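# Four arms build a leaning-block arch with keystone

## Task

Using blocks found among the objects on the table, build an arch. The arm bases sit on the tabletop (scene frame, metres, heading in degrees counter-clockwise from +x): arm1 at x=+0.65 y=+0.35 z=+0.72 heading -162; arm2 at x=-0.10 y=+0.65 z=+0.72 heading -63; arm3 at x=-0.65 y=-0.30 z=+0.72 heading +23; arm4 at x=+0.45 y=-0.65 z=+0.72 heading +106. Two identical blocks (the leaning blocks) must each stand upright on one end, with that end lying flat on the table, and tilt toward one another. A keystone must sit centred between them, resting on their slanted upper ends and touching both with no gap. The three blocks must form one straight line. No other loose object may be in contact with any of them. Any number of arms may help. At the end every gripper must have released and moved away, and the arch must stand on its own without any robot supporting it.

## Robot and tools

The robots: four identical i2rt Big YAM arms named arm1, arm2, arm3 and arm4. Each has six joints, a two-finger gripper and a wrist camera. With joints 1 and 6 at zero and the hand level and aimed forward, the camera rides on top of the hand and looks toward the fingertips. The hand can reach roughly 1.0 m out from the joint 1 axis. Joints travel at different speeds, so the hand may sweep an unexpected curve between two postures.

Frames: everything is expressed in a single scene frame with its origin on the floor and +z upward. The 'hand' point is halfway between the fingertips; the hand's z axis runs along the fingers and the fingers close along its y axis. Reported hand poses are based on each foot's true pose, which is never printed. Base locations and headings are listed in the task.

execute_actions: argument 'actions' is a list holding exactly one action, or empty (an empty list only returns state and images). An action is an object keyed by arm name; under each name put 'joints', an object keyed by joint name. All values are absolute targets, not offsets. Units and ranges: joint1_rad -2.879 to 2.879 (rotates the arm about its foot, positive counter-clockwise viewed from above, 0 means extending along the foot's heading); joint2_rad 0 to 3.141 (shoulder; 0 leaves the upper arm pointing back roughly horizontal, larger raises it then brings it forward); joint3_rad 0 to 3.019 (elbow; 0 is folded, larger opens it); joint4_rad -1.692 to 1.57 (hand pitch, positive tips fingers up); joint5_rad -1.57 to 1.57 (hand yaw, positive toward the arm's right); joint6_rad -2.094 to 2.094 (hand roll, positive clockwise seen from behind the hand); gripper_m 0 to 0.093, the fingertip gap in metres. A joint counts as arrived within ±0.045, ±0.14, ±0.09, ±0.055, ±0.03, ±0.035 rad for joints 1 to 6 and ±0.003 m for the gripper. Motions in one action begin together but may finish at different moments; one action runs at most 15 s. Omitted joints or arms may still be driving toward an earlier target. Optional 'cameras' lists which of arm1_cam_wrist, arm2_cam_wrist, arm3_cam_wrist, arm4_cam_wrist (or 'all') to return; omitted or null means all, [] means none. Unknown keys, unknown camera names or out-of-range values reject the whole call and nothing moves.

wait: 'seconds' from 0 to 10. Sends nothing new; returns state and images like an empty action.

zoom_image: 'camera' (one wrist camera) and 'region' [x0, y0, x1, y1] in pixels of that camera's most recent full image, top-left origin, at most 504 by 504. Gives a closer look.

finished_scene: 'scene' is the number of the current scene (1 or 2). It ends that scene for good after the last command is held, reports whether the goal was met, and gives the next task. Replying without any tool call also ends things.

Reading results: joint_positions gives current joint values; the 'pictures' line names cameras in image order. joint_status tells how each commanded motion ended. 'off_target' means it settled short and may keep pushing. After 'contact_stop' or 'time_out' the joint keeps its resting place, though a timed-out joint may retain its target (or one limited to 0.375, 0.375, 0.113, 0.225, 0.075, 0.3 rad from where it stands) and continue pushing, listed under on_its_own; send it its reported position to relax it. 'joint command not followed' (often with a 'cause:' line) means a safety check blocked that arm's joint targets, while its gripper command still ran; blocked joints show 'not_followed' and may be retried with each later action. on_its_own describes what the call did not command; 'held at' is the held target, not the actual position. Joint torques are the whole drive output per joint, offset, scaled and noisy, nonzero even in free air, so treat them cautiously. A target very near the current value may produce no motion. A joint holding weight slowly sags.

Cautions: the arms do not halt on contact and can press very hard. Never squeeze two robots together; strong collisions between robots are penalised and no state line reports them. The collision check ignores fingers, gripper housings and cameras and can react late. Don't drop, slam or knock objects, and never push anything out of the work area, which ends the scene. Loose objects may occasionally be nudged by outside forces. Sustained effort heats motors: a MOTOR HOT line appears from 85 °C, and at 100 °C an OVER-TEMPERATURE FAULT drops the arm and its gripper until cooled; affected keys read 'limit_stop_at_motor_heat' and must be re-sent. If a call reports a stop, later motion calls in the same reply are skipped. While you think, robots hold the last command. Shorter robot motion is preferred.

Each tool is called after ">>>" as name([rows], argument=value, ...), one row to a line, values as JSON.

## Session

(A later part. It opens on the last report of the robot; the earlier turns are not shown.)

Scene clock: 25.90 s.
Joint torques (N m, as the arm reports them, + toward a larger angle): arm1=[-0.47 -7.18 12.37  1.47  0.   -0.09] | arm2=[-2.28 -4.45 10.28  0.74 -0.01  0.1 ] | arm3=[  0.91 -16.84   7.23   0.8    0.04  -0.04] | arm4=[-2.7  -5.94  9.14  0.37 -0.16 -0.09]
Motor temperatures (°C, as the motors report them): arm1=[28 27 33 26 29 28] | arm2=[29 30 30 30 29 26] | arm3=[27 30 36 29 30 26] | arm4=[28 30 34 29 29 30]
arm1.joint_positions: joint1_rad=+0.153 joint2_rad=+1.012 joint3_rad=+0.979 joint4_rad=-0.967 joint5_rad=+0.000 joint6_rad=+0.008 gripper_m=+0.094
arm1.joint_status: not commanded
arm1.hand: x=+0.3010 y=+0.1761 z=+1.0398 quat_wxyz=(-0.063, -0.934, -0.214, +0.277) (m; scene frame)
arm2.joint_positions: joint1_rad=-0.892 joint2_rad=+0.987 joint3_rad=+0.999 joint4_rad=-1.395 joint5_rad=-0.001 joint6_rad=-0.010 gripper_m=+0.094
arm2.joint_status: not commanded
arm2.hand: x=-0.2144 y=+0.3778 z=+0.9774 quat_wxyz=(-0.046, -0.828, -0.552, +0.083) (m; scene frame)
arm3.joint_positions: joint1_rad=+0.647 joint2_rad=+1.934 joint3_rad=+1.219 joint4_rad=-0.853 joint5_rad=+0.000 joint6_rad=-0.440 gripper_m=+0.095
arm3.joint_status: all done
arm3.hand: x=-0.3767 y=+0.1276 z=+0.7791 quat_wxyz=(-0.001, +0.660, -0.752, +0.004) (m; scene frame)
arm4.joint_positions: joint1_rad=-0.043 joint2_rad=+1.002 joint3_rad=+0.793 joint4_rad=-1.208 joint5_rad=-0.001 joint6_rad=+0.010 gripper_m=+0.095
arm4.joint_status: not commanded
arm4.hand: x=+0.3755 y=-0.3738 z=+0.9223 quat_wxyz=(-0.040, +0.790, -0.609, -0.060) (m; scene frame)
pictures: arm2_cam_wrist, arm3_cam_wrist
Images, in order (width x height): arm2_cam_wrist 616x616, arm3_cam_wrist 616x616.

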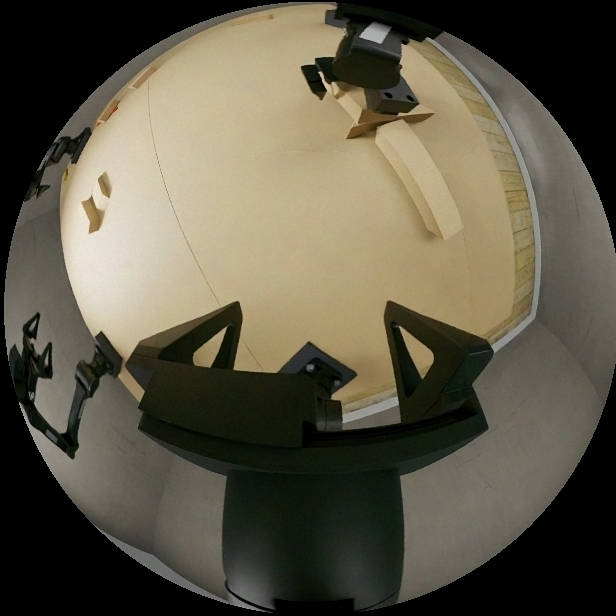

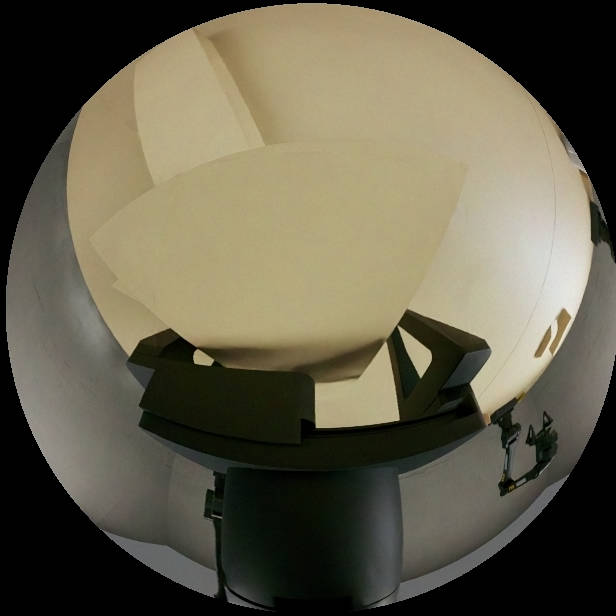

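>>> execute_actions([
  {"arm3":{"joints":{"gripper_m":0.04}}},
], cameras=["arm3_cam_wrist","arm2_cam_wrist"])

Scene clock: 27.23 s.
Joint torques (N m, as the arm reports them, + toward a larger angle): arm1=[-0.49 -7.33 12.37  1.48 -0.01 -0.1 ] | arm2=[-2.25 -4.3  10.27  0.67 -0.02  0.09] | arm3=[  1.61 -17.12   7.48   0.77   0.07  -0.02] | arm4=[-2.68 -5.96  9.07  0.45 -0.14 -0.05]
Motor temperatures (°C, as the motors report them): arm1=[28 27 33 26 29 28] | arm2=[29 30 30 30 29 26] | arm3=[27 30 36 29 30 26] | arm4=[28 29 34 29 29 30]
arm1.joint_positions: joint1_rad=+0.153 joint2_rad=+1.012 joint3_rad=+0.979 joint4_rad=-0.967 joint5_rad=+0.000 joint6_rad=+0.008 gripper_m=+0.094
arm1.joint_status: not commanded
arm1.hand: x=+0.3010 y=+0.1761 z=+1.0398 quat_wxyz=(-0.063, -0.934, -0.214, +0.277) (m; scene frame)
arm2.joint_positions: joint1_rad=-0.892 joint2_rad=+0.987 joint3_rad=+0.999 joint4_rad=-1.395 joint5_rad=-0.001 joint6_rad=-0.010 gripper_m=+0.094
arm2.joint_status: not commanded
arm2.hand: x=-0.2144 y=+0.3778 z=+0.9774 quat_wxyz=(-0.046, -0.828, -0.552, +0.083) (m; scene frame)
arm3.joint_positions: joint1_rad=+0.647 joint2_rad=+1.934 joint3_rad=+1.219 joint4_rad=-0.852 joint5_rad=-0.001 joint6_rad=-0.442 gripper_m=+0.062
arm3.joint_status: gripper_m off_target (ended at +0.062, target +0.040)
arm3.hand: x=-0.3766 y=+0.1279 z=+0.7791 quat_wxyz=(-0.001, +0.660, -0.751, +0.004) (m; scene frame)
arm4.joint_positions: joint1_rad=-0.043 joint2_rad=+1.002 joint3_rad=+0.793 joint4_rad=-1.208 joint5_rad=-0.001 joint6_rad=+0.010 gripper_m=+0.095
arm4.joint_status: not commanded
arm4.hand: x=+0.3755 y=-0.3738 z=+0.9223 quat_wxyz=(-0.040, +0.790, -0.609, -0.060) (m; scene frame)
pictures: arm2_cam_wrist, arm3_cam_wrist
Images, in order (width x height): arm2_cam_wrist 616x616, arm3_cam_wrist 616x616.

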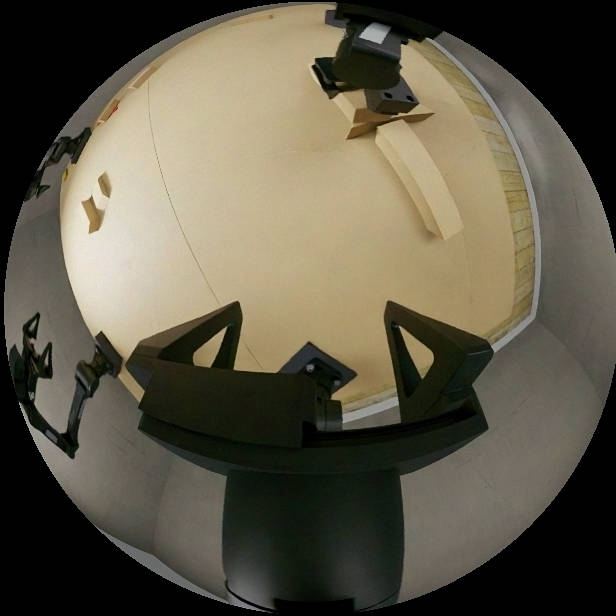

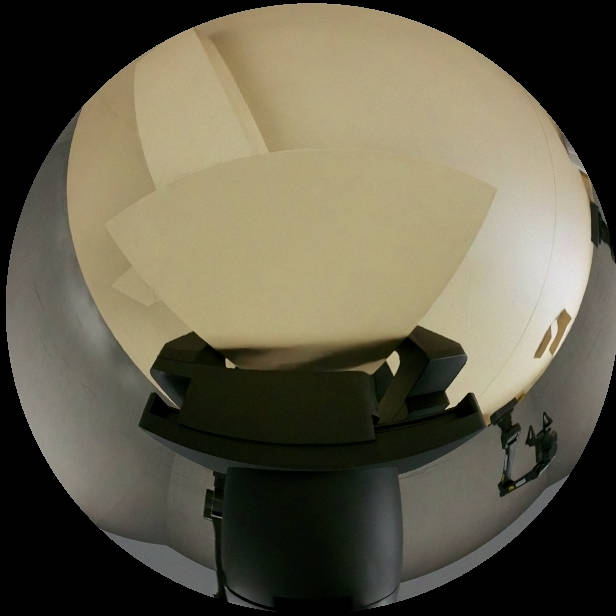

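>>> execute_actions([
  {"arm3":{"joints":{"joint2_rad":1.74,"joint3_rad":1.33,"joint4_rad":-1.07}}},
], cameras=["arm2_cam_wrist"])

>>> execute_actions([
  {"arm3":{"joints":{"joint1_rad":0.10,"joint6_rad":0.0}},"arm1":{"joints":{"joint1_rad":0.6}}},
])

Scene clock: 28.83 s.
Joint torques (N m, as the arm reports them, + toward a larger angle): arm1=[-0.37 -7.44 12.34  1.49  0.   -0.1 ] | arm2=[-2.36 -4.37 10.23  0.68 -0.01  0.1 ] | arm3=[  1.27 -14.9   12.4   -0.43   0.07  -0.05] | arm4=[-2.73 -6.82  9.08  0.47 -0.15 -0.03]
Motor temperatures (°C, as the motors report them): arm1=[28 27 33 26 29 28] | arm2=[29 30 31 30 29 26] | arm3=[27 30 36 29 30 26] | arm4=[28 29 33 29 29 30]
arm1.joint_positions: joint1_rad=+0.153 joint2_rad=+1.012 joint3_rad=+0.979 joint4_rad=-0.967 joint5_rad=+0.000 joint6_rad=+0.008 gripper_m=+0.094
arm1.joint_status: not commanded
arm1.hand: x=+0.3010 y=+0.1761 z=+1.0398 quat_wxyz=(-0.063, -0.934, -0.214, +0.277) (m; scene frame)
arm2.joint_positions: joint1_rad=-0.892 joint2_rad=+0.987 joint3_rad=+0.999 joint4_rad=-1.395 joint5_rad=-0.001 joint6_rad=-0.010 gripper_m=+0.094
arm2.joint_status: not commanded
arm2.hand: x=-0.2144 y=+0.3778 z=+0.9774 quat_wxyz=(-0.046, -0.828, -0.552, +0.083) (m; scene frame)
arm3.joint_positions: joint1_rad=+0.647 joint2_rad=+1.751 joint3_rad=+1.283 joint4_rad=-1.052 joint5_rad=-0.001 joint6_rad=-0.442 gripper_m=+0.062
arm3.joint_status: all done
arm3.hand: x=-0.3767 y=+0.1296 z=+0.8884 quat_wxyz=(-0.024, +0.660, -0.751, -0.003) (m; scene frame)
arm4.joint_positions: joint1_rad=-0.043 joint2_rad=+1.002 joint3_rad=+0.793 joint4_rad=-1.208 joint5_rad=-0.001 joint6_rad=+0.010 gripper_m=+0.095
arm4.joint_status: not commanded
arm4.hand: x=+0.3755 y=-0.3738 z=+0.9223 quat_wxyz=(-0.040, +0.790, -0.609, -0.060) (m; scene frame)
pictures: arm2_cam_wrist
Images, in order (width x height): arm2_cam_wrist 616x616.

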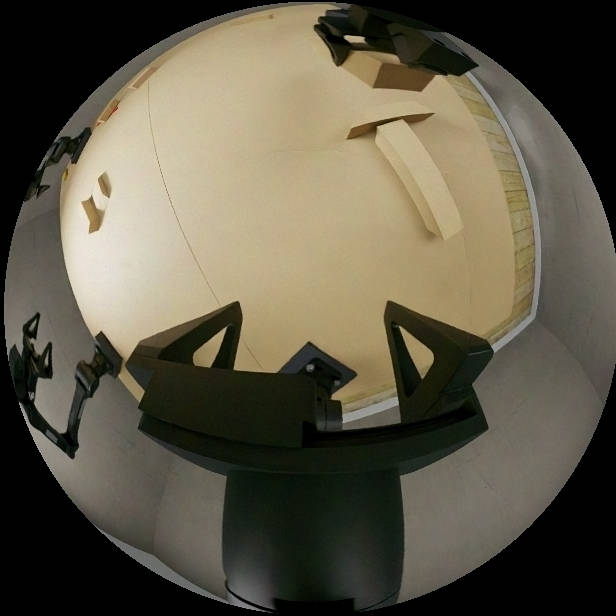

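Scene clock: 30.30 s.
Joint torques (N m, as the arm reports them, + toward a larger angle): arm1=[ 0.1  -7.31 12.37  1.45  0.01 -0.1 ] | arm2=[-2.37 -4.29 10.27  0.74 -0.01  0.1 ] | arm3=[  2.48 -15.71  12.44  -0.5    0.     0.15] | arm4=[-2.29 -6.67  9.09  0.4  -0.16 -0.06]
Motor temperatures (°C, as the motors report them): arm1=[28 27 33 26 29 28] | arm2=[29 30 31 30 29 26] | arm3=[27 30 36 29 30 26] | arm4=[28 29 33 29 29 30]
arm1.joint_positions: joint1_rad=+0.597 joint2_rad=+1.012 joint3_rad=+0.979 joint4_rad=-0.967 joint5_rad=+0.000 joint6_rad=+0.008 gripper_m=+0.094
arm1.joint_status: all done
arm1.hand: x=+0.4098 y=+0.0411 z=+1.0386 quat_wxyz=(-0.121, -0.864, -0.416, +0.256) (m; scene frame)
arm2.joint_positions: joint1_rad=-0.892 joint2_rad=+0.987 joint3_rad=+0.999 joint4_rad=-1.395 joint5_rad=-0.001 joint6_rad=-0.010 gripper_m=+0.094
arm2.joint_status: not commanded
arm2.hand: x=-0.2144 y=+0.3778 z=+0.9774 quat_wxyz=(-0.046, -0.828, -0.552, +0.083) (m; scene frame)
arm3.joint_positions: joint1_rad=+0.090 joint2_rad=+1.751 joint3_rad=+1.283 joint4_rad=-1.052 joint5_rad=+0.002 joint6_rad=-0.010 gripper_m=+0.063
arm3.joint_status: all done
arm3.hand: x=-0.1915 y=-0.0813 z=+0.8911 quat_wxyz=(-0.027, +0.225, -0.974, +0.000) (m; scene frame)
arm4.joint_positions: joint1_rad=-0.043 joint2_rad=+1.002 joint3_rad=+0.793 joint4_rad=-1.208 joint5_rad=-0.001 joint6_rad=+0.010 gripper_m=+0.095
arm4.joint_status: not commanded
arm4.hand: x=+0.3755 y=-0.3738 z=+0.9223 quat_wxyz=(-0.040, +0.790, -0.609, -0.060) (m; scene frame)
pictures: arm1_cam_wrist, arm2_cam_wrist, arm3_cam_wrist, arm4_cam_wrist
Images, in order (width x height): arm1_cam_wrist 616x616, arm2_cam_wrist 616x616, arm3_cam_wrist 616x616, arm4_cam_wrist 616x616.

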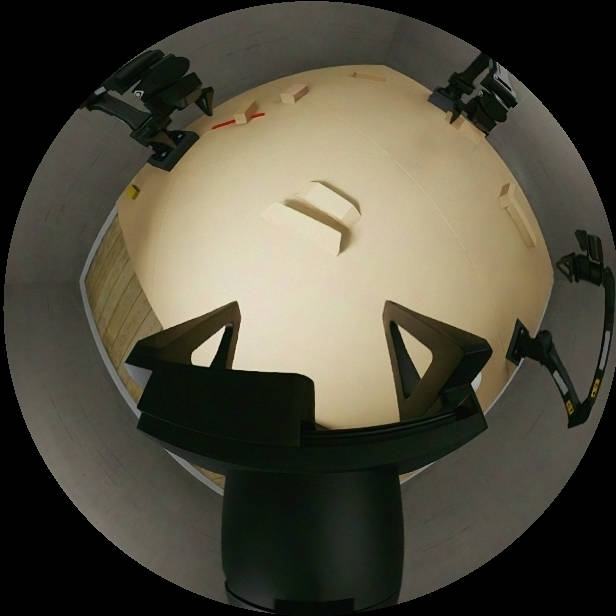

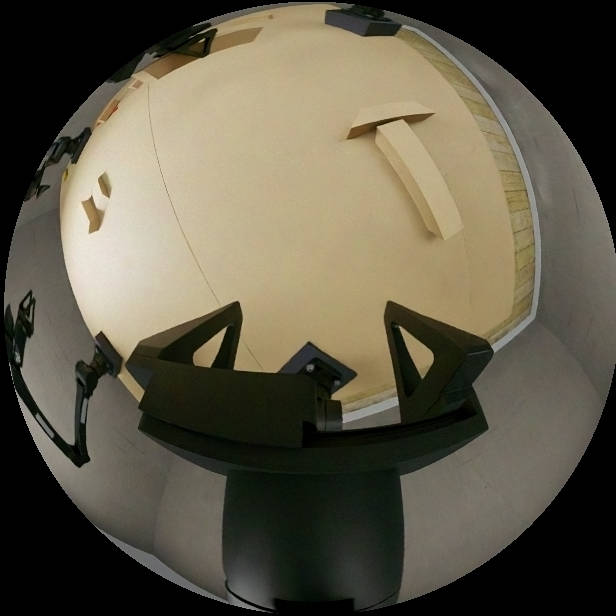

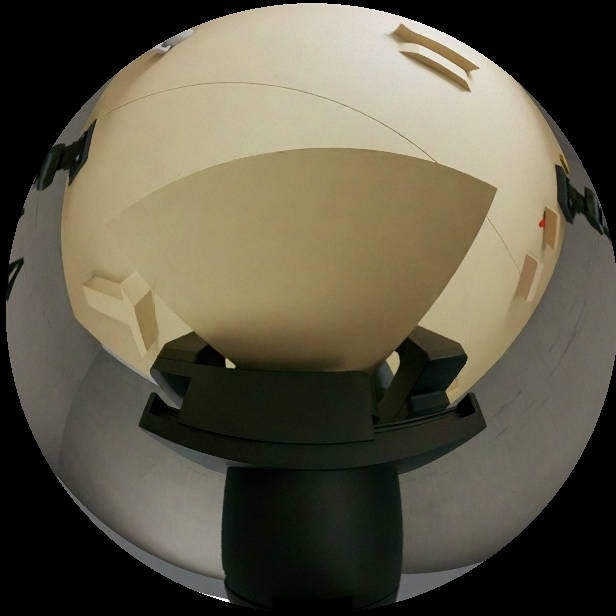

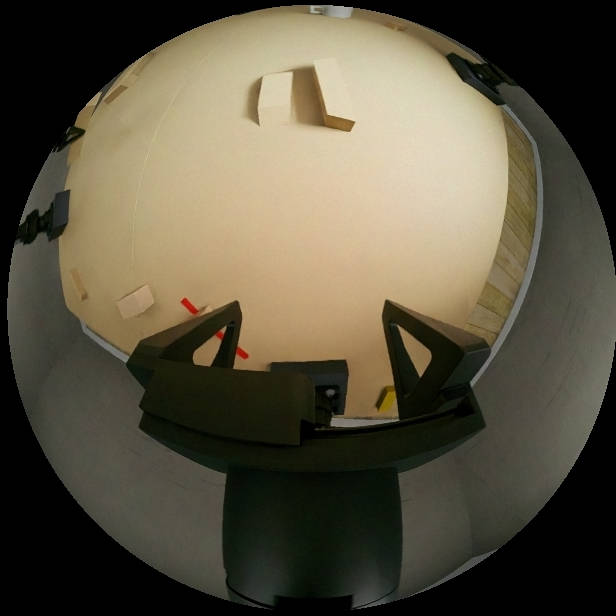

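>>> execute_actions([
  {"arm3":{"joints":{"joint2_rad":2.12,"joint3_rad":1.67,"joint4_rad":-1.30}},"arm2":{"joints":{"joint1_rad":-1.30,"joint2_rad":1.64,"joint3_rad":1.42,"joint4_rad":-1.28,"joint6_rad":-1.02}},"arm4":{"joints":{"joint1_rad":0.3,"joint2_rad":1.2,"joint3_rad":0.5,"joint4_rad":0.3}}},
], cameras=["arm2_cam_wrist","arm4_cam_wrist"])

Scene clock: 32.57 s.
Joint torques (N m, as the arm reports them, + toward a larger angle): arm1=[ 0.11 -7.45 12.34  1.47  0.01 -0.09] | arm2=[ -0.95 -17.31  12.38   0.61  -0.11  -0.14] | arm3=[  1.94 -22.05  12.77  -1.56  -0.03   0.15] | arm4=[-1.05 -8.78  9.07  2.09 -0.19 -0.1 ]
Motor temperatures (°C, as the motors report them): arm1=[28 27 33 26 29 28] | arm2=[29 30 31 30 29 26] | arm3=[27 30 37 29 30 26] | arm4=[28 29 33 29 29 30]
arm1.joint_positions: joint1_rad=+0.597 joint2_rad=+1.012 joint3_rad=+0.979 joint4_rad=-0.967 joint5_rad=+0.000 joint6_rad=+0.008 gripper_m=+0.094
arm1.joint_status: not commanded
arm1.hand: x=+0.4098 y=+0.0411 z=+1.0386 quat_wxyz=(-0.121, -0.864, -0.416, +0.256) (m; scene frame)
arm2.joint_positions: joint1_rad=-1.307 joint2_rad=+1.643 joint3_rad=+1.383 joint4_rad=-1.282 joint5_rad=-0.001 joint6_rad=-1.008 gripper_m=+0.094
arm2.joint_status: all done
arm2.hand: x=-0.4586 y=+0.3153 z=+0.8924 quat_wxyz=(+0.008, -0.638, -0.770, +0.017) (m; scene frame)
arm3.joint_positions: joint1_rad=+0.090 joint2_rad=+2.150 joint3_rad=+1.608 joint4_rad=-1.275 joint5_rad=+0.002 joint6_rad=-0.009 gripper_m=+0.063
arm3.joint_status: all done
arm3.hand: x=-0.1519 y=-0.0635 z=+0.7928 quat_wxyz=(+0.117, +0.223, -0.967, +0.032) (m; scene frame)
arm4.joint_positions: joint1_rad=+0.290 joint2_rad=+1.210 joint3_rad=+0.480 joint4_rad=+0.283 joint5_rad=+0.000 joint6_rad=+0.009 gripper_m=+0.095
arm4.joint_status: all done
arm4.hand: x=+0.1924 y=-0.2719 z=+0.9061 quat_wxyz=(-0.241, +0.747, -0.401, -0.472) (m; scene frame)
pictures: arm2_cam_wrist, arm4_cam_wrist
Images, in order (width x height): arm2_cam_wrist 616x616, arm4_cam_wrist 616x616.

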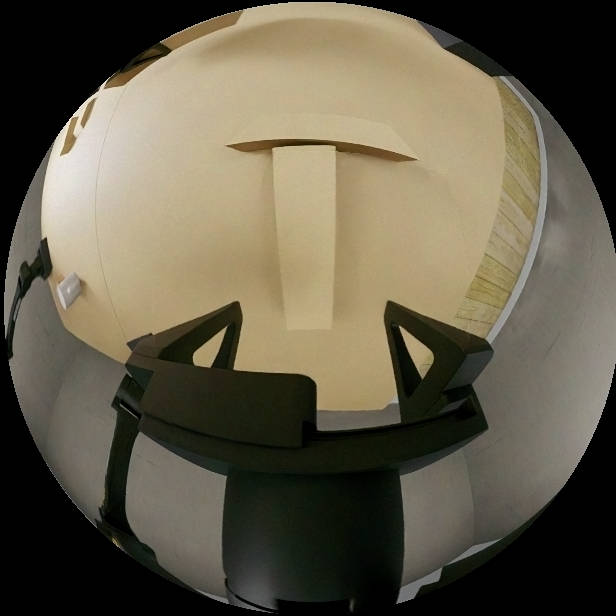

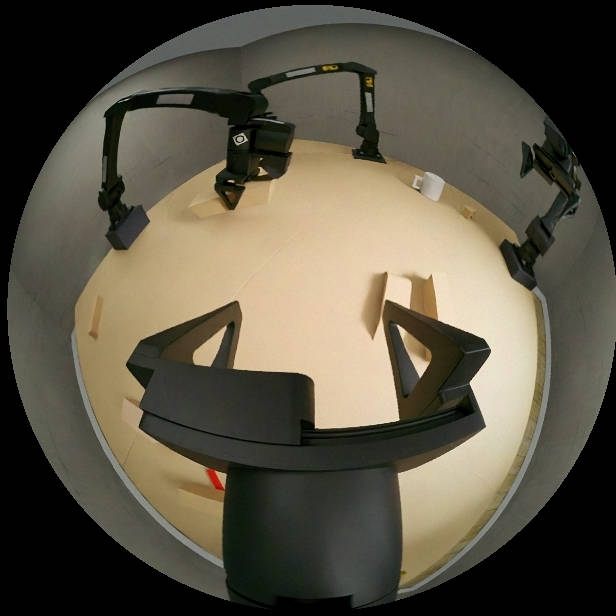

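>>> zoom_image(camera="arm4_cam_wrist", region=[170,150,310,240])

>>> execute_actions([
  {"arm2":{"joints":{"joint2_rad":1.86,"joint3_rad":1.30,"joint4_rad":-1.0}}},
], cameras=["arm2_cam_wrist"])

Region (170, 150, 310, 240) of arm4_cam_wrist's 616x616 image, scaled by 3.600, with more detail than that image has; it fills the top 324 rows of this view, and the rest is white.

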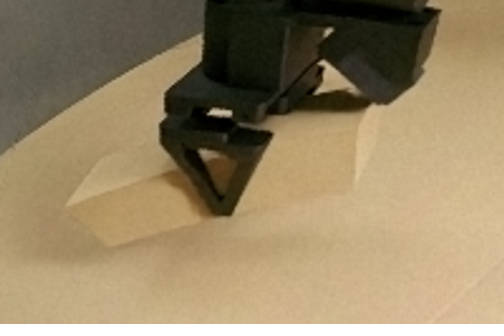

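Scene clock: 33.67 s.
Joint torques (N m, as the arm reports them, + toward a larger angle): arm1=[ 0.11 -7.39 12.37  1.45  0.   -0.1 ] | arm2=[ -1.   -15.33   7.5    2.56   0.09  -0.06] | arm3=[  1.77 -21.62  12.81  -1.6   -0.03   0.13] | arm4=[-0.9  -8.74  9.13  2.03 -0.18 -0.05]
Motor temperatures (°C, as the motors report them): arm1=[28 27 33 26 29 28] | arm2=[29 30 31 30 29 26] | arm3=[27 30 37 29 30 26] | arm4=[28 29 33 29 29 30]
arm1.joint_positions: joint1_rad=+0.597 joint2_rad=+1.012 joint3_rad=+0.979 joint4_rad=-0.967 joint5_rad=+0.000 joint6_rad=+0.008 gripper_m=+0.094
arm1.joint_status: not commanded
arm1.hand: x=+0.4098 y=+0.0411 z=+1.0386 quat_wxyz=(-0.121, -0.864, -0.416, +0.256) (m; scene frame)
arm2.joint_positions: joint1_rad=-1.308 joint2_rad=+1.819 joint3_rad=+1.315 joint4_rad=-1.045 joint5_rad=-0.005 joint6_rad=-1.016 gripper_m=+0.094
arm2.joint_status: all done
arm2.hand: x=-0.4799 y=+0.2970 z=+0.7838 quat_wxyz=(+0.005, -0.635, -0.772, +0.013) (m; scene frame)
arm3.joint_positions: joint1_rad=+0.090 joint2_rad=+2.150 joint3_rad=+1.608 joint4_rad=-1.275 joint5_rad=+0.002 joint6_rad=-0.009 gripper_m=+0.063
arm3.joint_status: not commanded
arm3.hand: x=-0.1519 y=-0.0635 z=+0.7928 quat_wxyz=(+0.117, +0.223, -0.967, +0.032) (m; scene frame)
arm4.joint_positions: joint1_rad=+0.290 joint2_rad=+1.210 joint3_rad=+0.480 joint4_rad=+0.283 joint5_rad=+0.000 joint6_rad=+0.009 gripper_m=+0.095
arm4.joint_status: not commanded
arm4.hand: x=+0.1924 y=-0.2719 z=+0.9061 quat_wxyz=(-0.241, +0.747, -0.401, -0.472) (m; scene frame)
pictures: arm2_cam_wrist
Images, in order (width x height): arm2_cam_wrist 616x616.

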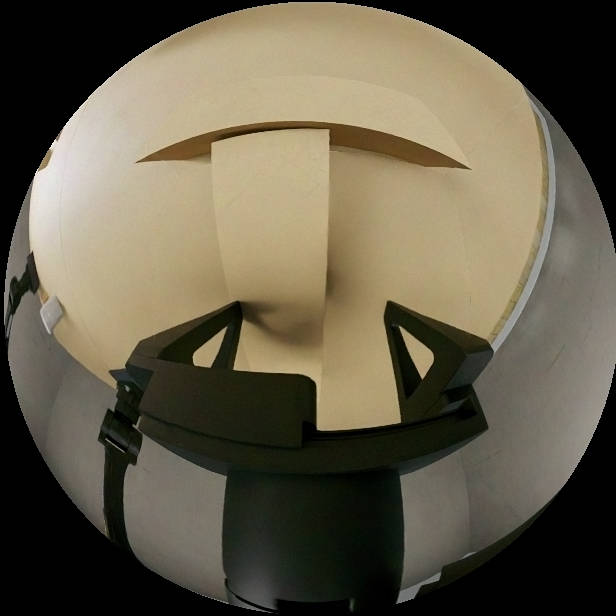

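>>> execute_actions([
  {"arm2":{"joints":{"joint2_rad":1.70}}},
], cameras=[])

>>> execute_actions([
  {"arm2":{"joints":{"joint2_rad":1.69,"joint3_rad":1.25,"joint4_rad":-1.10}},"arm3":{"joints":{"joint2_rad":2.19,"joint3_rad":1.60,"joint4_rad":-1.27}}},
], cameras=["arm2_cam_wrist","arm4_cam_wrist"])

>>> zoom_image(camera="arm4_cam_wrist", region=[170,150,310,240])

Scene clock: 35.00 s.
Joint torques (N m, as the arm reports them, + toward a larger angle): arm1=[ 0.16 -7.35 12.36  1.45  0.   -0.08] | arm2=[ -0.91 -16.56   9.55   1.3   -0.02  -0.04] | arm3=[  1.53 -20.54  12.9   -1.4   -0.04   0.05] | arm4=[-1.05 -9.1   9.13  2.34 -0.17 -0.03]
Motor temperatures (°C, as the motors report them): arm1=[28 27 33 26 29 28] | arm2=[29 30 31 30 29 26] | arm3=[27 31 37 29 30 26] | arm4=[28 29 33 29 29 30]
arm1.joint_positions: joint1_rad=+0.597 joint2_rad=+1.012 joint3_rad=+0.979 joint4_rad=-0.967 joint5_rad=+0.000 joint6_rad=+0.008 gripper_m=+0.094
arm1.joint_status: not commanded
arm1.hand: x=+0.4098 y=+0.0411 z=+1.0386 quat_wxyz=(-0.121, -0.864, -0.416, +0.256) (m; scene frame)
arm2.joint_positions: joint1_rad=-1.308 joint2_rad=+1.692 joint3_rad=+1.297 joint4_rad=-1.010 joint5_rad=-0.003 joint6_rad=-1.016 gripper_m=+0.094
arm2.joint_status: all done
arm2.hand: x=-0.4850 y=+0.2918 z=+0.8423 quat_wxyz=(+0.016, -0.632, -0.770, +0.085) (m; scene frame)
arm3.joint_positions: joint1_rad=+0.090 joint2_rad=+2.150 joint3_rad=+1.608 joint4_rad=-1.275 joint5_rad=+0.002 joint6_rad=-0.009 gripper_m=+0.063
arm3.joint_status: not commanded
arm3.hand: x=-0.1519 y=-0.0635 z=+0.7928 quat_wxyz=(+0.117, +0.223, -0.967, +0.032) (m; scene frame)
arm4.joint_positions: joint1_rad=+0.290 joint2_rad=+1.210 joint3_rad=+0.480 joint4_rad=+0.283 joint5_rad=+0.000 joint6_rad=+0.009 gripper_m=+0.095
arm4.joint_status: not commanded
arm4.hand: x=+0.1924 y=-0.2719 z=+0.9061 quat_wxyz=(-0.241, +0.747, -0.401, -0.472) (m; scene frame)
pictures: none
No camera images: the call's "cameras" was empty. Leave "cameras" out to get every camera's image.

Scene clock: 35.83 s.
Joint torques (N m, as the arm reports them, + toward a larger angle): arm1=[ 0.14 -7.27 12.35  1.48  0.   -0.1 ] | arm2=[ -0.82 -17.08   9.16   0.12  -0.02  -0.05] | arm3=[  1.67 -20.01   7.33  -0.4   -0.04   0.1 ] | arm4=[-1.06 -9.06  9.15  2.18 -0.21 -0.04]
Motor temperatures (°C, as the motors report them): arm1=[28 27 33 26 29 28] | arm2=[29 30 31 30 29 26] | arm3=[27 31 37 29 30 26] | arm4=[28 29 33 29 29 30]
arm1.joint_positions: joint1_rad=+0.597 joint2_rad=+1.012 joint3_rad=+0.979 joint4_rad=-0.967 joint5_rad=+0.000 joint6_rad=+0.008 gripper_m=+0.094
arm1.joint_status: not commanded
arm1.hand: x=+0.4098 y=+0.0411 z=+1.0386 quat_wxyz=(-0.121, -0.864, -0.416, +0.256) (m; scene frame)
arm2.joint_positions: joint1_rad=-1.308 joint2_rad=+1.692 joint3_rad=+1.246 joint4_rad=-1.091 joint5_rad=-0.003 joint6_rad=-1.016 gripper_m=+0.094
arm2.joint_status: all done
arm2.hand: x=-0.4562 y=+0.3190 z=+0.8213 quat_wxyz=(+0.007, -0.635, -0.772, +0.020) (m; scene frame)
arm3.joint_positions: joint1_rad=+0.090 joint2_rad=+2.202 joint3_rad=+1.594 joint4_rad=-1.275 joint5_rad=+0.002 joint6_rad=-0.009 gripper_m=+0.063
arm3.joint_status: all done
arm3.hand: x=-0.1653 y=-0.0702 z=+0.7619 quat_wxyz=(+0.149, +0.221, -0.963, +0.039) (m; scene frame)
arm4.joint_positions: joint1_rad=+0.290 joint2_rad=+1.210 joint3_rad=+0.480 joint4_rad=+0.283 joint5_rad=+0.000 joint6_rad=+0.009 gripper_m=+0.095
arm4.joint_status: not commanded
arm4.hand: x=+0.1924 y=-0.2719 z=+0.9061 quat_wxyz=(-0.241, +0.747, -0.401, -0.472) (m; scene frame)
pictures: arm2_cam_wrist, arm4_cam_wrist
Images, in order (width x height): arm2_cam_wrist 616x616, arm4_cam_wrist 616x616.

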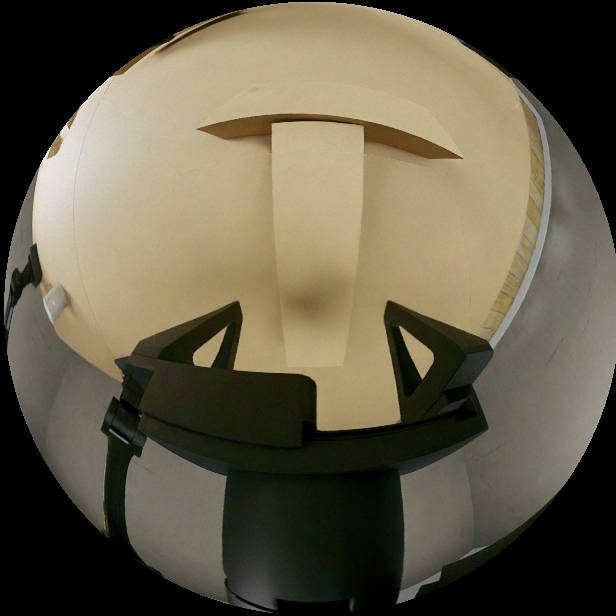

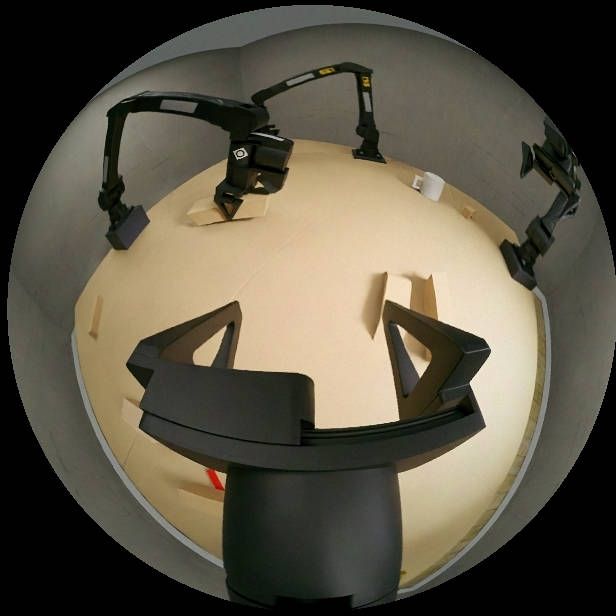

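Region (170, 150, 310, 240) of arm4_cam_wrist's 616x616 image, scaled by 3.600, with more detail than that image has; it fills the top 324 rows of this view, and the rest is white.

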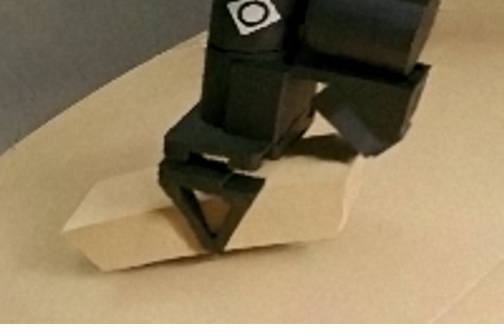

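>>> execute_actions([
  {"arm2":{"joints":{"joint2_rad":1.78,"joint3_rad":1.21,"joint4_rad":-0.96}},"arm3":{"joints":{"joint2_rad":2.215,"gripper_m":0.093}}},
], cameras=["arm2_cam_wrist","arm4_cam_wrist","arm3_cam_wrist"])

Scene clock: 36.97 s.
Joint torques (N m, as the arm reports them, + toward a larger angle): arm1=[ 0.03 -7.4  12.37  1.46  0.   -0.11] | arm2=[ -0.97 -16.08   8.48   1.05  -0.02  -0.05] | arm3=[  1.36 -18.53   7.54  -0.45  -0.03   0.08] | arm4=[-0.74 -9.04  9.19  2.07 -0.19 -0.03]
Motor temperatures (°C, as the motors report them): arm1=[28 27 34 26 29 28] | arm2=[29 30 31 30 29 26] | arm3=[27 31 37 29 30 26] | arm4=[28 29 33 29 29 30]
arm1.joint_positions: joint1_rad=+0.597 joint2_rad=+1.012 joint3_rad=+0.979 joint4_rad=-0.967 joint5_rad=+0.000 joint6_rad=+0.008 gripper_m=+0.094
arm1.joint_status: not commanded
arm1.hand: x=+0.4098 y=+0.0411 z=+1.0386 quat_wxyz=(-0.121, -0.864, -0.416, +0.256) (m; scene frame)
arm2.joint_positions: joint1_rad=-1.308 joint2_rad=+1.763 joint3_rad=+1.209 joint4_rad=-0.971 joint5_rad=-0.003 joint6_rad=-1.016 gripper_m=+0.094
arm2.joint_status: all done
arm2.hand: x=-0.4632 y=+0.3132 z=+0.7759 quat_wxyz=(+0.008, -0.635, -0.772, +0.025) (m; scene frame)
arm3.joint_positions: joint1_rad=+0.090 joint2_rad=+2.203 joint3_rad=+1.594 joint4_rad=-1.275 joint5_rad=+0.002 joint6_rad=-0.009 gripper_m=+0.093
arm3.joint_status: all done
arm3.hand: x=-0.1655 y=-0.0703 z=+0.7613 quat_wxyz=(+0.150, +0.221, -0.963, +0.039) (m; scene frame)
arm4.joint_positions: joint1_rad=+0.290 joint2_rad=+1.210 joint3_rad=+0.480 joint4_rad=+0.283 joint5_rad=+0.000 joint6_rad=+0.009 gripper_m=+0.095
arm4.joint_status: not commanded
arm4.hand: x=+0.1924 y=-0.2719 z=+0.9061 quat_wxyz=(-0.241, +0.747, -0.401, -0.472) (m; scene frame)
pictures: arm2_cam_wrist, arm3_cam_wrist, arm4_cam_wrist
Images, in order (width x height): arm2_cam_wrist 616x616, arm3_cam_wrist 616x616, arm4_cam_wrist 616x616.

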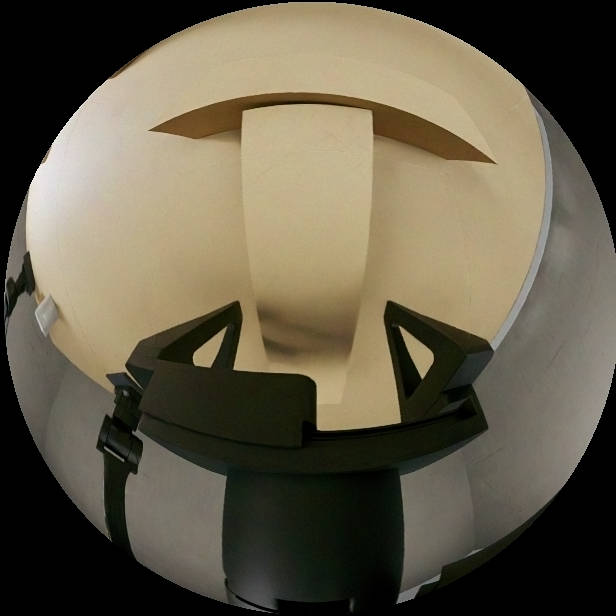

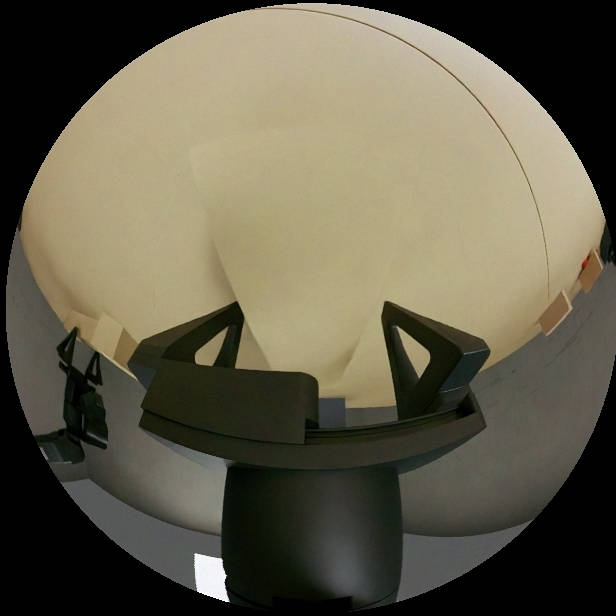

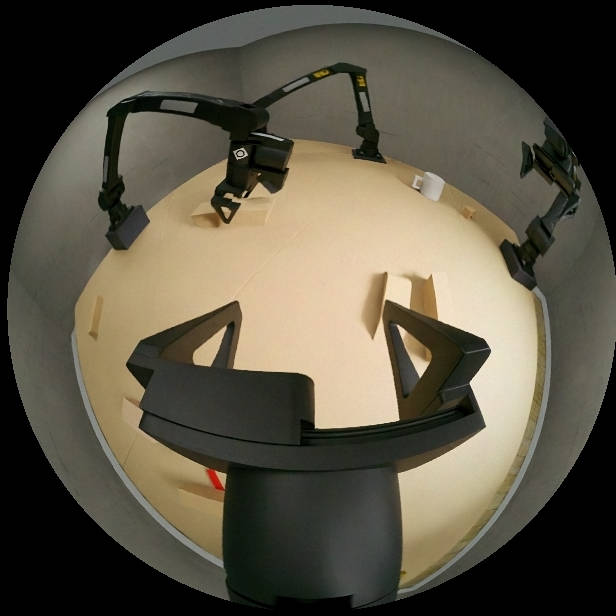

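>>> execute_actions([
  {"arm2":{"joints":{"joint2_rad":1.80}},"arm3":{"joints":{"joint2_rad":2.0,"joint4_rad":-0.82}}},
], cameras=[])

>>> execute_actions([
  {"arm2":{"joints":{"gripper_m":0.04}},"arm3":{"joints":{"joint2_rad":1.97,"joint3_rad":1.305}}},
], cameras=["arm3_cam_wrist"])

Scene clock: 38.53 s.
Joint torques (N m, as the arm reports them, + toward a larger angle): arm1=[ 0.16 -7.41 12.36  1.45  0.01 -0.09] | arm2=[ -0.79 -14.57   8.49   1.03  -0.01  -0.05] | arm3=[  2.67 -17.21   9.55   1.48  -0.06   0.12] | arm4=[-0.43 -9.13  9.19  2.04 -0.2  -0.03]
Motor temperatures (°C, as the motors report them): arm1=[28 27 34 26 29 28] | arm2=[29 30 31 30 29 26] | arm3=[27 31 37 29 30 26] | arm4=[28 29 33 29 29 30]
arm1.joint_positions: joint1_rad=+0.597 joint2_rad=+1.012 joint3_rad=+0.979 joint4_rad=-0.967 joint5_rad=+0.000 joint6_rad=+0.008 gripper_m=+0.094
arm1.joint_status: not commanded
arm1.hand: x=+0.4098 y=+0.0411 z=+1.0386 quat_wxyz=(-0.121, -0.864, -0.416, +0.256) (m; scene frame)
arm2.joint_positions: joint1_rad=-1.308 joint2_rad=+1.766 joint3_rad=+1.209 joint4_rad=-0.971 joint5_rad=-0.003 joint6_rad=-1.016 gripper_m=+0.094
arm2.joint_status: all done
arm2.hand: x=-0.4630 y=+0.3133 z=+0.7748 quat_wxyz=(+0.008, -0.635, -0.772, +0.024) (m; scene frame)
arm3.joint_positions: joint1_rad=+0.090 joint2_rad=+1.981 joint3_rad=+1.593 joint4_rad=-0.843 joint5_rad=+0.002 joint6_rad=-0.009 gripper_m=+0.093
arm3.joint_status: all done
arm3.hand: x=-0.0464 y=-0.0123 z=+0.8922 quat_wxyz=(-0.167, +0.222, -0.960, -0.031) (m; scene frame)
arm4.joint_positions: joint1_rad=+0.290 joint2_rad=+1.210 joint3_rad=+0.480 joint4_rad=+0.283 joint5_rad=+0.000 joint6_rad=+0.009 gripper_m=+0.095
arm4.joint_status: not commanded
arm4.hand: x=+0.1924 y=-0.2719 z=+0.9061 quat_wxyz=(-0.241, +0.747, -0.401, -0.472) (m; scene frame)
pictures: none
No camera images: the call's "cameras" was empty. Leave "cameras" out to get every camera's image.

Scene clock: 39.67 s.
Joint torques (N m, as the arm reports them, + toward a larger angle): arm1=[ 0.13 -7.39 12.35  1.45  0.   -0.1 ] | arm2=[ -0.78 -14.53   8.57   0.97  -0.05  -0.05] | arm3=[  1.92 -17.44   7.13   0.77  -0.04   0.12] | arm4=[-1.2  -9.31  9.12  2.06 -0.2  -0.07]
Motor temperatures (°C, as the motors report them): arm1=[28 27 34 26 29 28] | arm2=[29 30 31 30 29 26] | arm3=[27 31 37 29 30 26] | arm4=[28 29 33 29 29 30]
arm1.joint_positions: joint1_rad=+0.597 joint2_rad=+1.012 joint3_rad=+0.979 joint4_rad=-0.967 joint5_rad=+0.000 joint6_rad=+0.008 gripper_m=+0.094
arm1.joint_status: not commanded
arm1.hand: x=+0.4098 y=+0.0411 z=+1.0386 quat_wxyz=(-0.121, -0.864, -0.416, +0.256) (m; scene frame)
arm2.joint_positions: joint1_rad=-1.307 joint2_rad=+1.766 joint3_rad=+1.208 joint4_rad=-0.969 joint5_rad=-0.002 joint6_rad=-1.016 gripper_m=+0.059
arm2.joint_status: gripper_m off_target (ended at +0.059, target +0.040)
arm2.hand: x=-0.4628 y=+0.3133 z=+0.7744 quat_wxyz=(+0.008, -0.634, -0.773, +0.024) (m; scene frame)
arm3.joint_positions: joint1_rad=+0.090 joint2_rad=+1.978 joint3_rad=+1.304 joint4_rad=-0.832 joint5_rad=+0.002 joint6_rad=-0.009 gripper_m=+0.093
arm3.joint_status: all done
arm3.hand: x=-0.1561 y=-0.0656 z=+0.7855 quat_wxyz=(-0.034, +0.224, -0.974, -0.001) (m; scene frame)
arm4.joint_positions: joint1_rad=+0.290 joint2_rad=+1.210 joint3_rad=+0.480 joint4_rad=+0.283 joint5_rad=+0.000 joint6_rad=+0.009 gripper_m=+0.095
arm4.joint_status: not commanded
arm4.hand: x=+0.1924 y=-0.2719 z=+0.9061 quat_wxyz=(-0.241, +0.747, -0.401, -0.472) (m; scene frame)
pictures: arm3_cam_wrist
Images, in order (width x height): arm3_cam_wrist 616x616.

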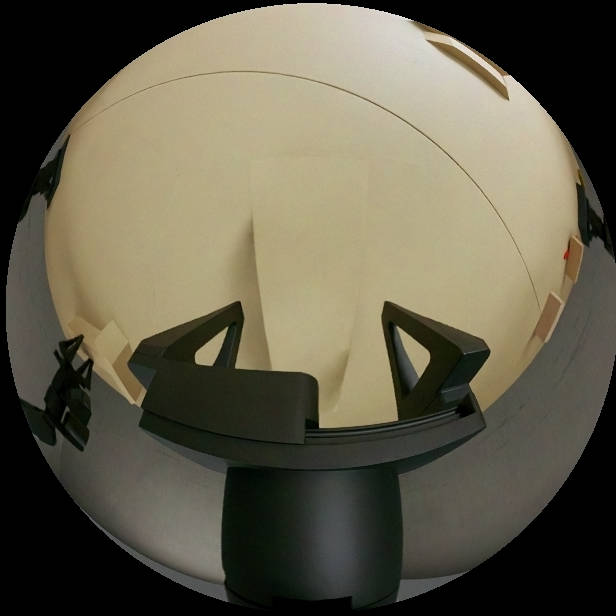

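>>> execute_actions([
  {"arm2":{"joints":{"gripper_m":0.093}},"arm3":{"joints":{"joint2_rad":2.03,"joint3_rad":1.28}}},
], cameras=[])

>>> execute_actions([
  {"arm2":{"joints":{"joint2_rad":1.83}},"arm3":{"joints":{"gripper_m":0.04}}},
], cameras=[])

Scene clock: 40.83 s.
Joint torques (N m, as the arm reports them, + toward a larger angle): arm1=[ 0.13 -7.27 12.38  1.4   0.   -0.1 ] | arm2=[ -1.09 -14.62   8.64   0.96  -0.06  -0.05] | arm3=[  0.94 -16.22   6.5    0.64  -0.06   0.08] | arm4=[-1.06 -9.04  9.18  2.17 -0.21 -0.06]
Motor temperatures (°C, as the motors report them): arm1=[28 27 34 26 29 28] | arm2=[29 30 30 30 29 26] | arm3=[27 31 36 29 30 26] | arm4=[28 29 33 29 29 30]
arm1.joint_positions: joint1_rad=+0.597 joint2_rad=+1.012 joint3_rad=+0.979 joint4_rad=-0.967 joint5_rad=+0.000 joint6_rad=+0.008 gripper_m=+0.094
arm1.joint_status: not commanded
arm1.hand: x=+0.4098 y=+0.0411 z=+1.0386 quat_wxyz=(-0.121, -0.864, -0.416, +0.256) (m; scene frame)
arm2.joint_positions: joint1_rad=-1.307 joint2_rad=+1.767 joint3_rad=+1.208 joint4_rad=-0.969 joint5_rad=-0.002 joint6_rad=-1.016 gripper_m=+0.093
arm2.joint_status: all done
arm2.hand: x=-0.4627 y=+0.3134 z=+0.7739 quat_wxyz=(+0.008, -0.634, -0.773, +0.024) (m; scene frame)
arm3.joint_positions: joint1_rad=+0.090 joint2_rad=+2.018 joint3_rad=+1.284 joint4_rad=-0.832 joint5_rad=+0.002 joint6_rad=-0.009 gripper_m=+0.093
arm3.joint_status: all done
arm3.hand: x=-0.1710 y=-0.0729 z=+0.7589 quat_wxyz=(-0.005, +0.224, -0.974, +0.005) (m; scene frame)
arm4.joint_positions: joint1_rad=+0.290 joint2_rad=+1.210 joint3_rad=+0.480 joint4_rad=+0.283 joint5_rad=+0.000 joint6_rad=+0.009 gripper_m=+0.095
arm4.joint_status: not commanded
arm4.hand: x=+0.1924 y=-0.2719 z=+0.9061 quat_wxyz=(-0.241, +0.747, -0.401, -0.472) (m; scene frame)
pictures: none
No camera images: the call's "cameras" was empty. Leave "cameras" out to get every camera's image.

Scene clock: 41.50 s.
Joint torques (N m, as the arm reports them, + toward a larger angle): arm1=[ 0.04 -7.49 12.35  1.44  0.   -0.09] | arm2=[ -1.1  -15.65   8.3    0.9   -0.06  -0.06] | arm3=[  2.65 -15.87   6.61   0.59   0.08   0.08] | arm4=[-1.3  -8.98  9.12  2.01 -0.21 -0.05]
Motor temperatures (°C, as the motors report them): arm1=[28 27 34 26 29 28] | arm2=[29 30 30 30 29 26] | arm3=[27 31 36 29 30 26] | arm4=[28 29 33 29 29 30]
arm1.joint_positions: joint1_rad=+0.597 joint2_rad=+1.012 joint3_rad=+0.979 joint4_rad=-0.967 joint5_rad=+0.000 joint6_rad=+0.008 gripper_m=+0.094
arm1.joint_status: not commanded
arm1.hand: x=+0.4098 y=+0.0411 z=+1.0386 quat_wxyz=(-0.121, -0.864, -0.416, +0.256) (m; scene frame)
arm2.joint_positions: joint1_rad=-1.307 joint2_rad=+1.804 joint3_rad=+1.208 joint4_rad=-0.969 joint5_rad=-0.002 joint6_rad=-1.016 gripper_m=+0.093
arm2.joint_status: all done
arm2.hand: x=-0.4603 y=+0.3160 z=+0.7562 quat_wxyz=(+0.006, -0.635, -0.773, +0.005) (m; scene frame)
arm3.joint_positions: joint1_rad=+0.091 joint2_rad=+2.018 joint3_rad=+1.284 joint4_rad=-0.832 joint5_rad=+0.000 joint6_rad=-0.007 gripper_m=+0.060
arm3.joint_status: gripper_m off_target (ended at +0.060, target +0.040)
arm3.hand: x=-0.1713 y=-0.0722 z=+0.7589 quat_wxyz=(-0.005, +0.224, -0.975, +0.004) (m; scene frame)
arm4.joint_positions: joint1_rad=+0.290 joint2_rad=+1.210 joint3_rad=+0.480 joint4_rad=+0.283 joint5_rad=+0.000 joint6_rad=+0.009 gripper_m=+0.095
arm4.joint_status: not commanded
arm4.hand: x=+0.1924 y=-0.2719 z=+0.9061 quat_wxyz=(-0.241, +0.747, -0.401, -0.472) (m; scene frame)
pictures: none
No camera images: the call's "cameras" was empty. Leave "cameras" out to get every camera's image.

>>> execute_actions([
  {"arm2":{"joints":{"gripper_m":0.04}},"arm3":{"joints":{"joint2_rad":1.82}}},
], cameras=[])

>>> execute_actions([
  {"arm2":{"joints":{"joint2_rad":1.60,"joint3_rad":1.27,"joint4_rad":-1.1}},"arm3":{"joints":{"joint1_rad":-0.35,"joint4_rad":0.3}}},
])

Scene clock: 44.10 s.
Joint torques (N m, as the arm reports them, + toward a larger angle): arm1=[ 0.14 -7.34 12.36  1.45  0.   -0.09] | arm2=[ -0.97 -15.71   8.3    0.77  -0.15  -0.05] | arm3=[  1.3  -16.71   9.66   0.82   0.02   0.08] | arm4=[-1.19 -8.98  9.15  2.2  -0.17 -0.06]
Motor temperatures (°C, as the motors report them): arm1=[28 27 34 26 29 28] | arm2=[29 30 30 30 29 26] | arm3=[27 31 36 29 30 26] | arm4=[28 29 33 29 29 30]
arm1.joint_positions: joint1_rad=+0.597 joint2_rad=+1.012 joint3_rad=+0.979 joint4_rad=-0.967 joint5_rad=+0.000 joint6_rad=+0.008 gripper_m=+0.094
arm1.joint_status: not commanded
arm1.hand: x=+0.4098 y=+0.0411 z=+1.0386 quat_wxyz=(-0.121, -0.864, -0.416, +0.256) (m; scene frame)
arm2.joint_positions: joint1_rad=-1.307 joint2_rad=+1.804 joint3_rad=+1.208 joint4_rad=-0.966 joint5_rad=+0.000 joint6_rad=-1.017 gripper_m=+0.060
arm2.joint_status: gripper_m off_target (ended at +0.060, target +0.040)
arm2.hand: x=-0.4610 y=+0.3157 z=+0.7562 quat_wxyz=(+0.007, -0.634, -0.773, +0.007) (m; scene frame)
arm3.joint_positions: joint1_rad=+0.091 joint2_rad=+1.835 joint3_rad=+1.263 joint4_rad=-0.832 joint5_rad=+0.000 joint6_rad=-0.007 gripper_m=+0.060
arm3.joint_status: all done
arm3.hand: x=-0.1569 y=-0.0644 z=+0.8471 quat_wxyz=(-0.084, +0.223, -0.971, -0.014) (m; scene frame)
arm4.joint_positions: joint1_rad=+0.290 joint2_rad=+1.210 joint3_rad=+0.480 joint4_rad=+0.283 joint5_rad=+0.000 joint6_rad=+0.009 gripper_m=+0.095
arm4.joint_status: not commanded
arm4.hand: x=+0.1924 y=-0.2719 z=+0.9061 quat_wxyz=(-0.241, +0.747, -0.401, -0.472) (m; scene frame)
pictures: none
No camera images: the call's "cameras" was empty. Leave "cameras" out to get every camera's image.

Scene clock: 47.20 s.
Joint torques (N m, as the arm reports them, + toward a larger angle): arm1=[ 0.14 -7.3  12.36  1.43  0.   -0.09] | arm2=[ -0.96 -16.4   13.2    0.45  -0.16  -0.06] | arm3=[  1.35 -17.74  10.72   4.2    0.11   0.08] | arm4=[-0.76 -9.37  9.27  2.15 -0.17 -0.04]
Motor temperatures (°C, as the motors report them): arm1=[28 27 34 26 29 28] | arm2=[29 30 31 30 29 26] | arm3=[27 31 36 29 30 26] | arm4=[28 29 34 29 29 30]
arm1.joint_positions: joint1_rad=+0.597 joint2_rad=+1.012 joint3_rad=+0.979 joint4_rad=-0.967 joint5_rad=+0.000 joint6_rad=+0.008 gripper_m=+0.094
arm1.joint_status: not commanded
arm1.hand: x=+0.4098 y=+0.0411 z=+1.0386 quat_wxyz=(-0.121, -0.864, -0.416, +0.256) (m; scene frame)
arm2.joint_positions: joint1_rad=-1.307 joint2_rad=+1.606 joint3_rad=+1.219 joint4_rad=-1.095 joint5_rad=+0.000 joint6_rad=-1.017 gripper_m=+0.060
arm2.joint_status: all done
arm2.hand: x=-0.4489 y=+0.3255 z=+0.8510 quat_wxyz=(+0.012, -0.634, -0.772, +0.047) (m; scene frame)
arm3.joint_positions: joint1_rad=-0.351 joint2_rad=+1.835 joint3_rad=+1.263 joint4_rad=+0.240 joint5_rad=+0.000 joint6_rad=-0.006 gripper_m=+0.060
arm3.joint_status: joint4_rad time_out (moved +1.072 of +1.132); the others done
arm3.on_its_own: joint4_rad reads +0.240 and still pushes toward +0.300 since a time_out
arm3.hand: x=+0.0868 y=-0.2969 z=+1.0127 quat_wxyz=(-0.583, +0.006, -0.812, +0.004) (m; scene frame)
arm4.joint_positions: joint1_rad=+0.290 joint2_rad=+1.210 joint3_rad=+0.480 joint4_rad=+0.283 joint5_rad=+0.000 joint6_rad=+0.009 gripper_m=+0.095
arm4.joint_status: not commanded
arm4.hand: x=+0.1924 y=-0.2719 z=+0.9061 quat_wxyz=(-0.241, +0.747, -0.401, -0.472) (m; scene frame)
pictures: arm1_cam_wrist, arm2_cam_wrist, arm3_cam_wrist, arm4_cam_wrist
Images, in order (width x height): arm1_cam_wrist 616x616, arm2_cam_wrist 616x616, arm3_cam_wrist 616x616, arm4_cam_wrist 616x616.

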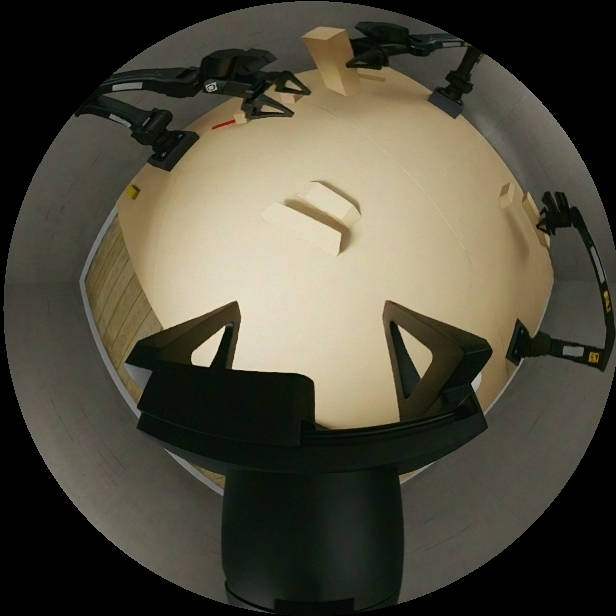

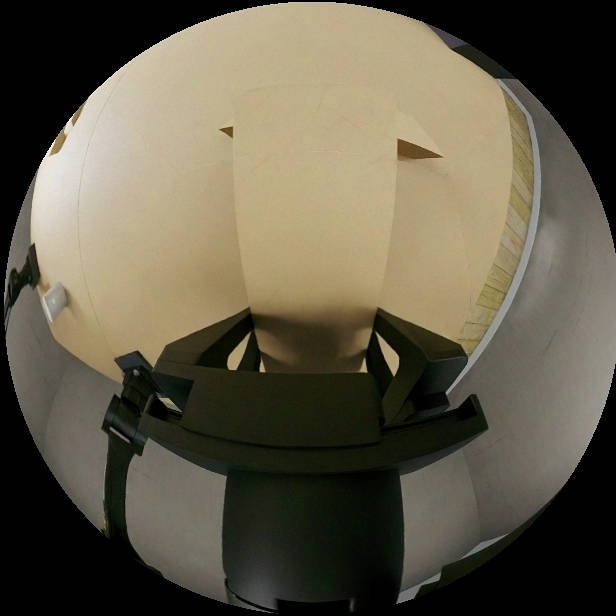

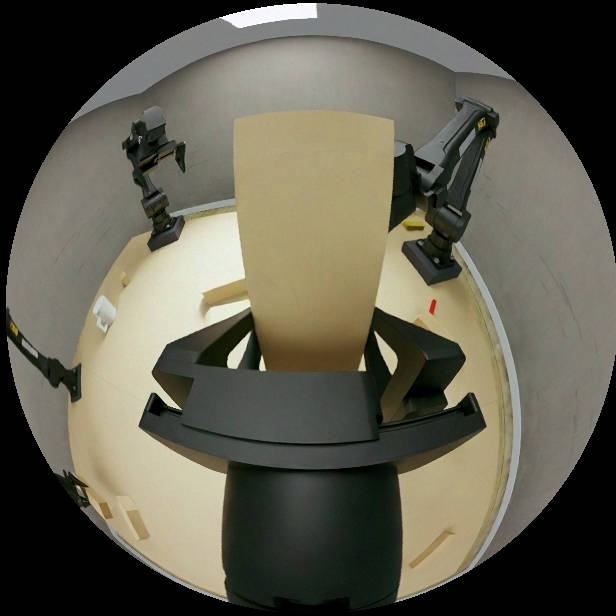

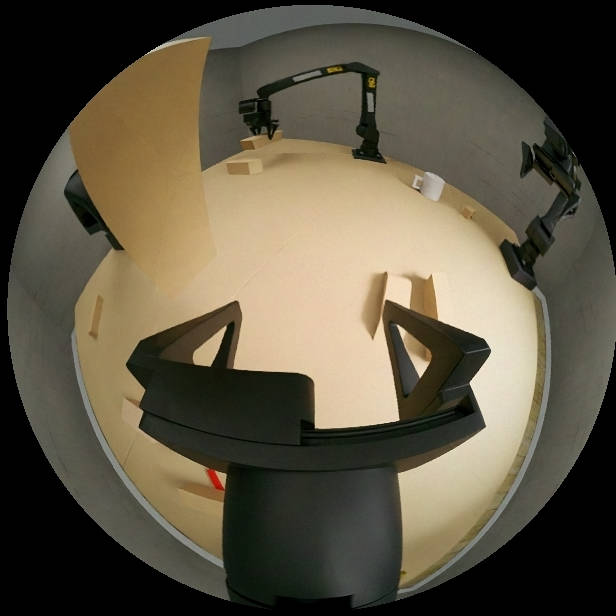

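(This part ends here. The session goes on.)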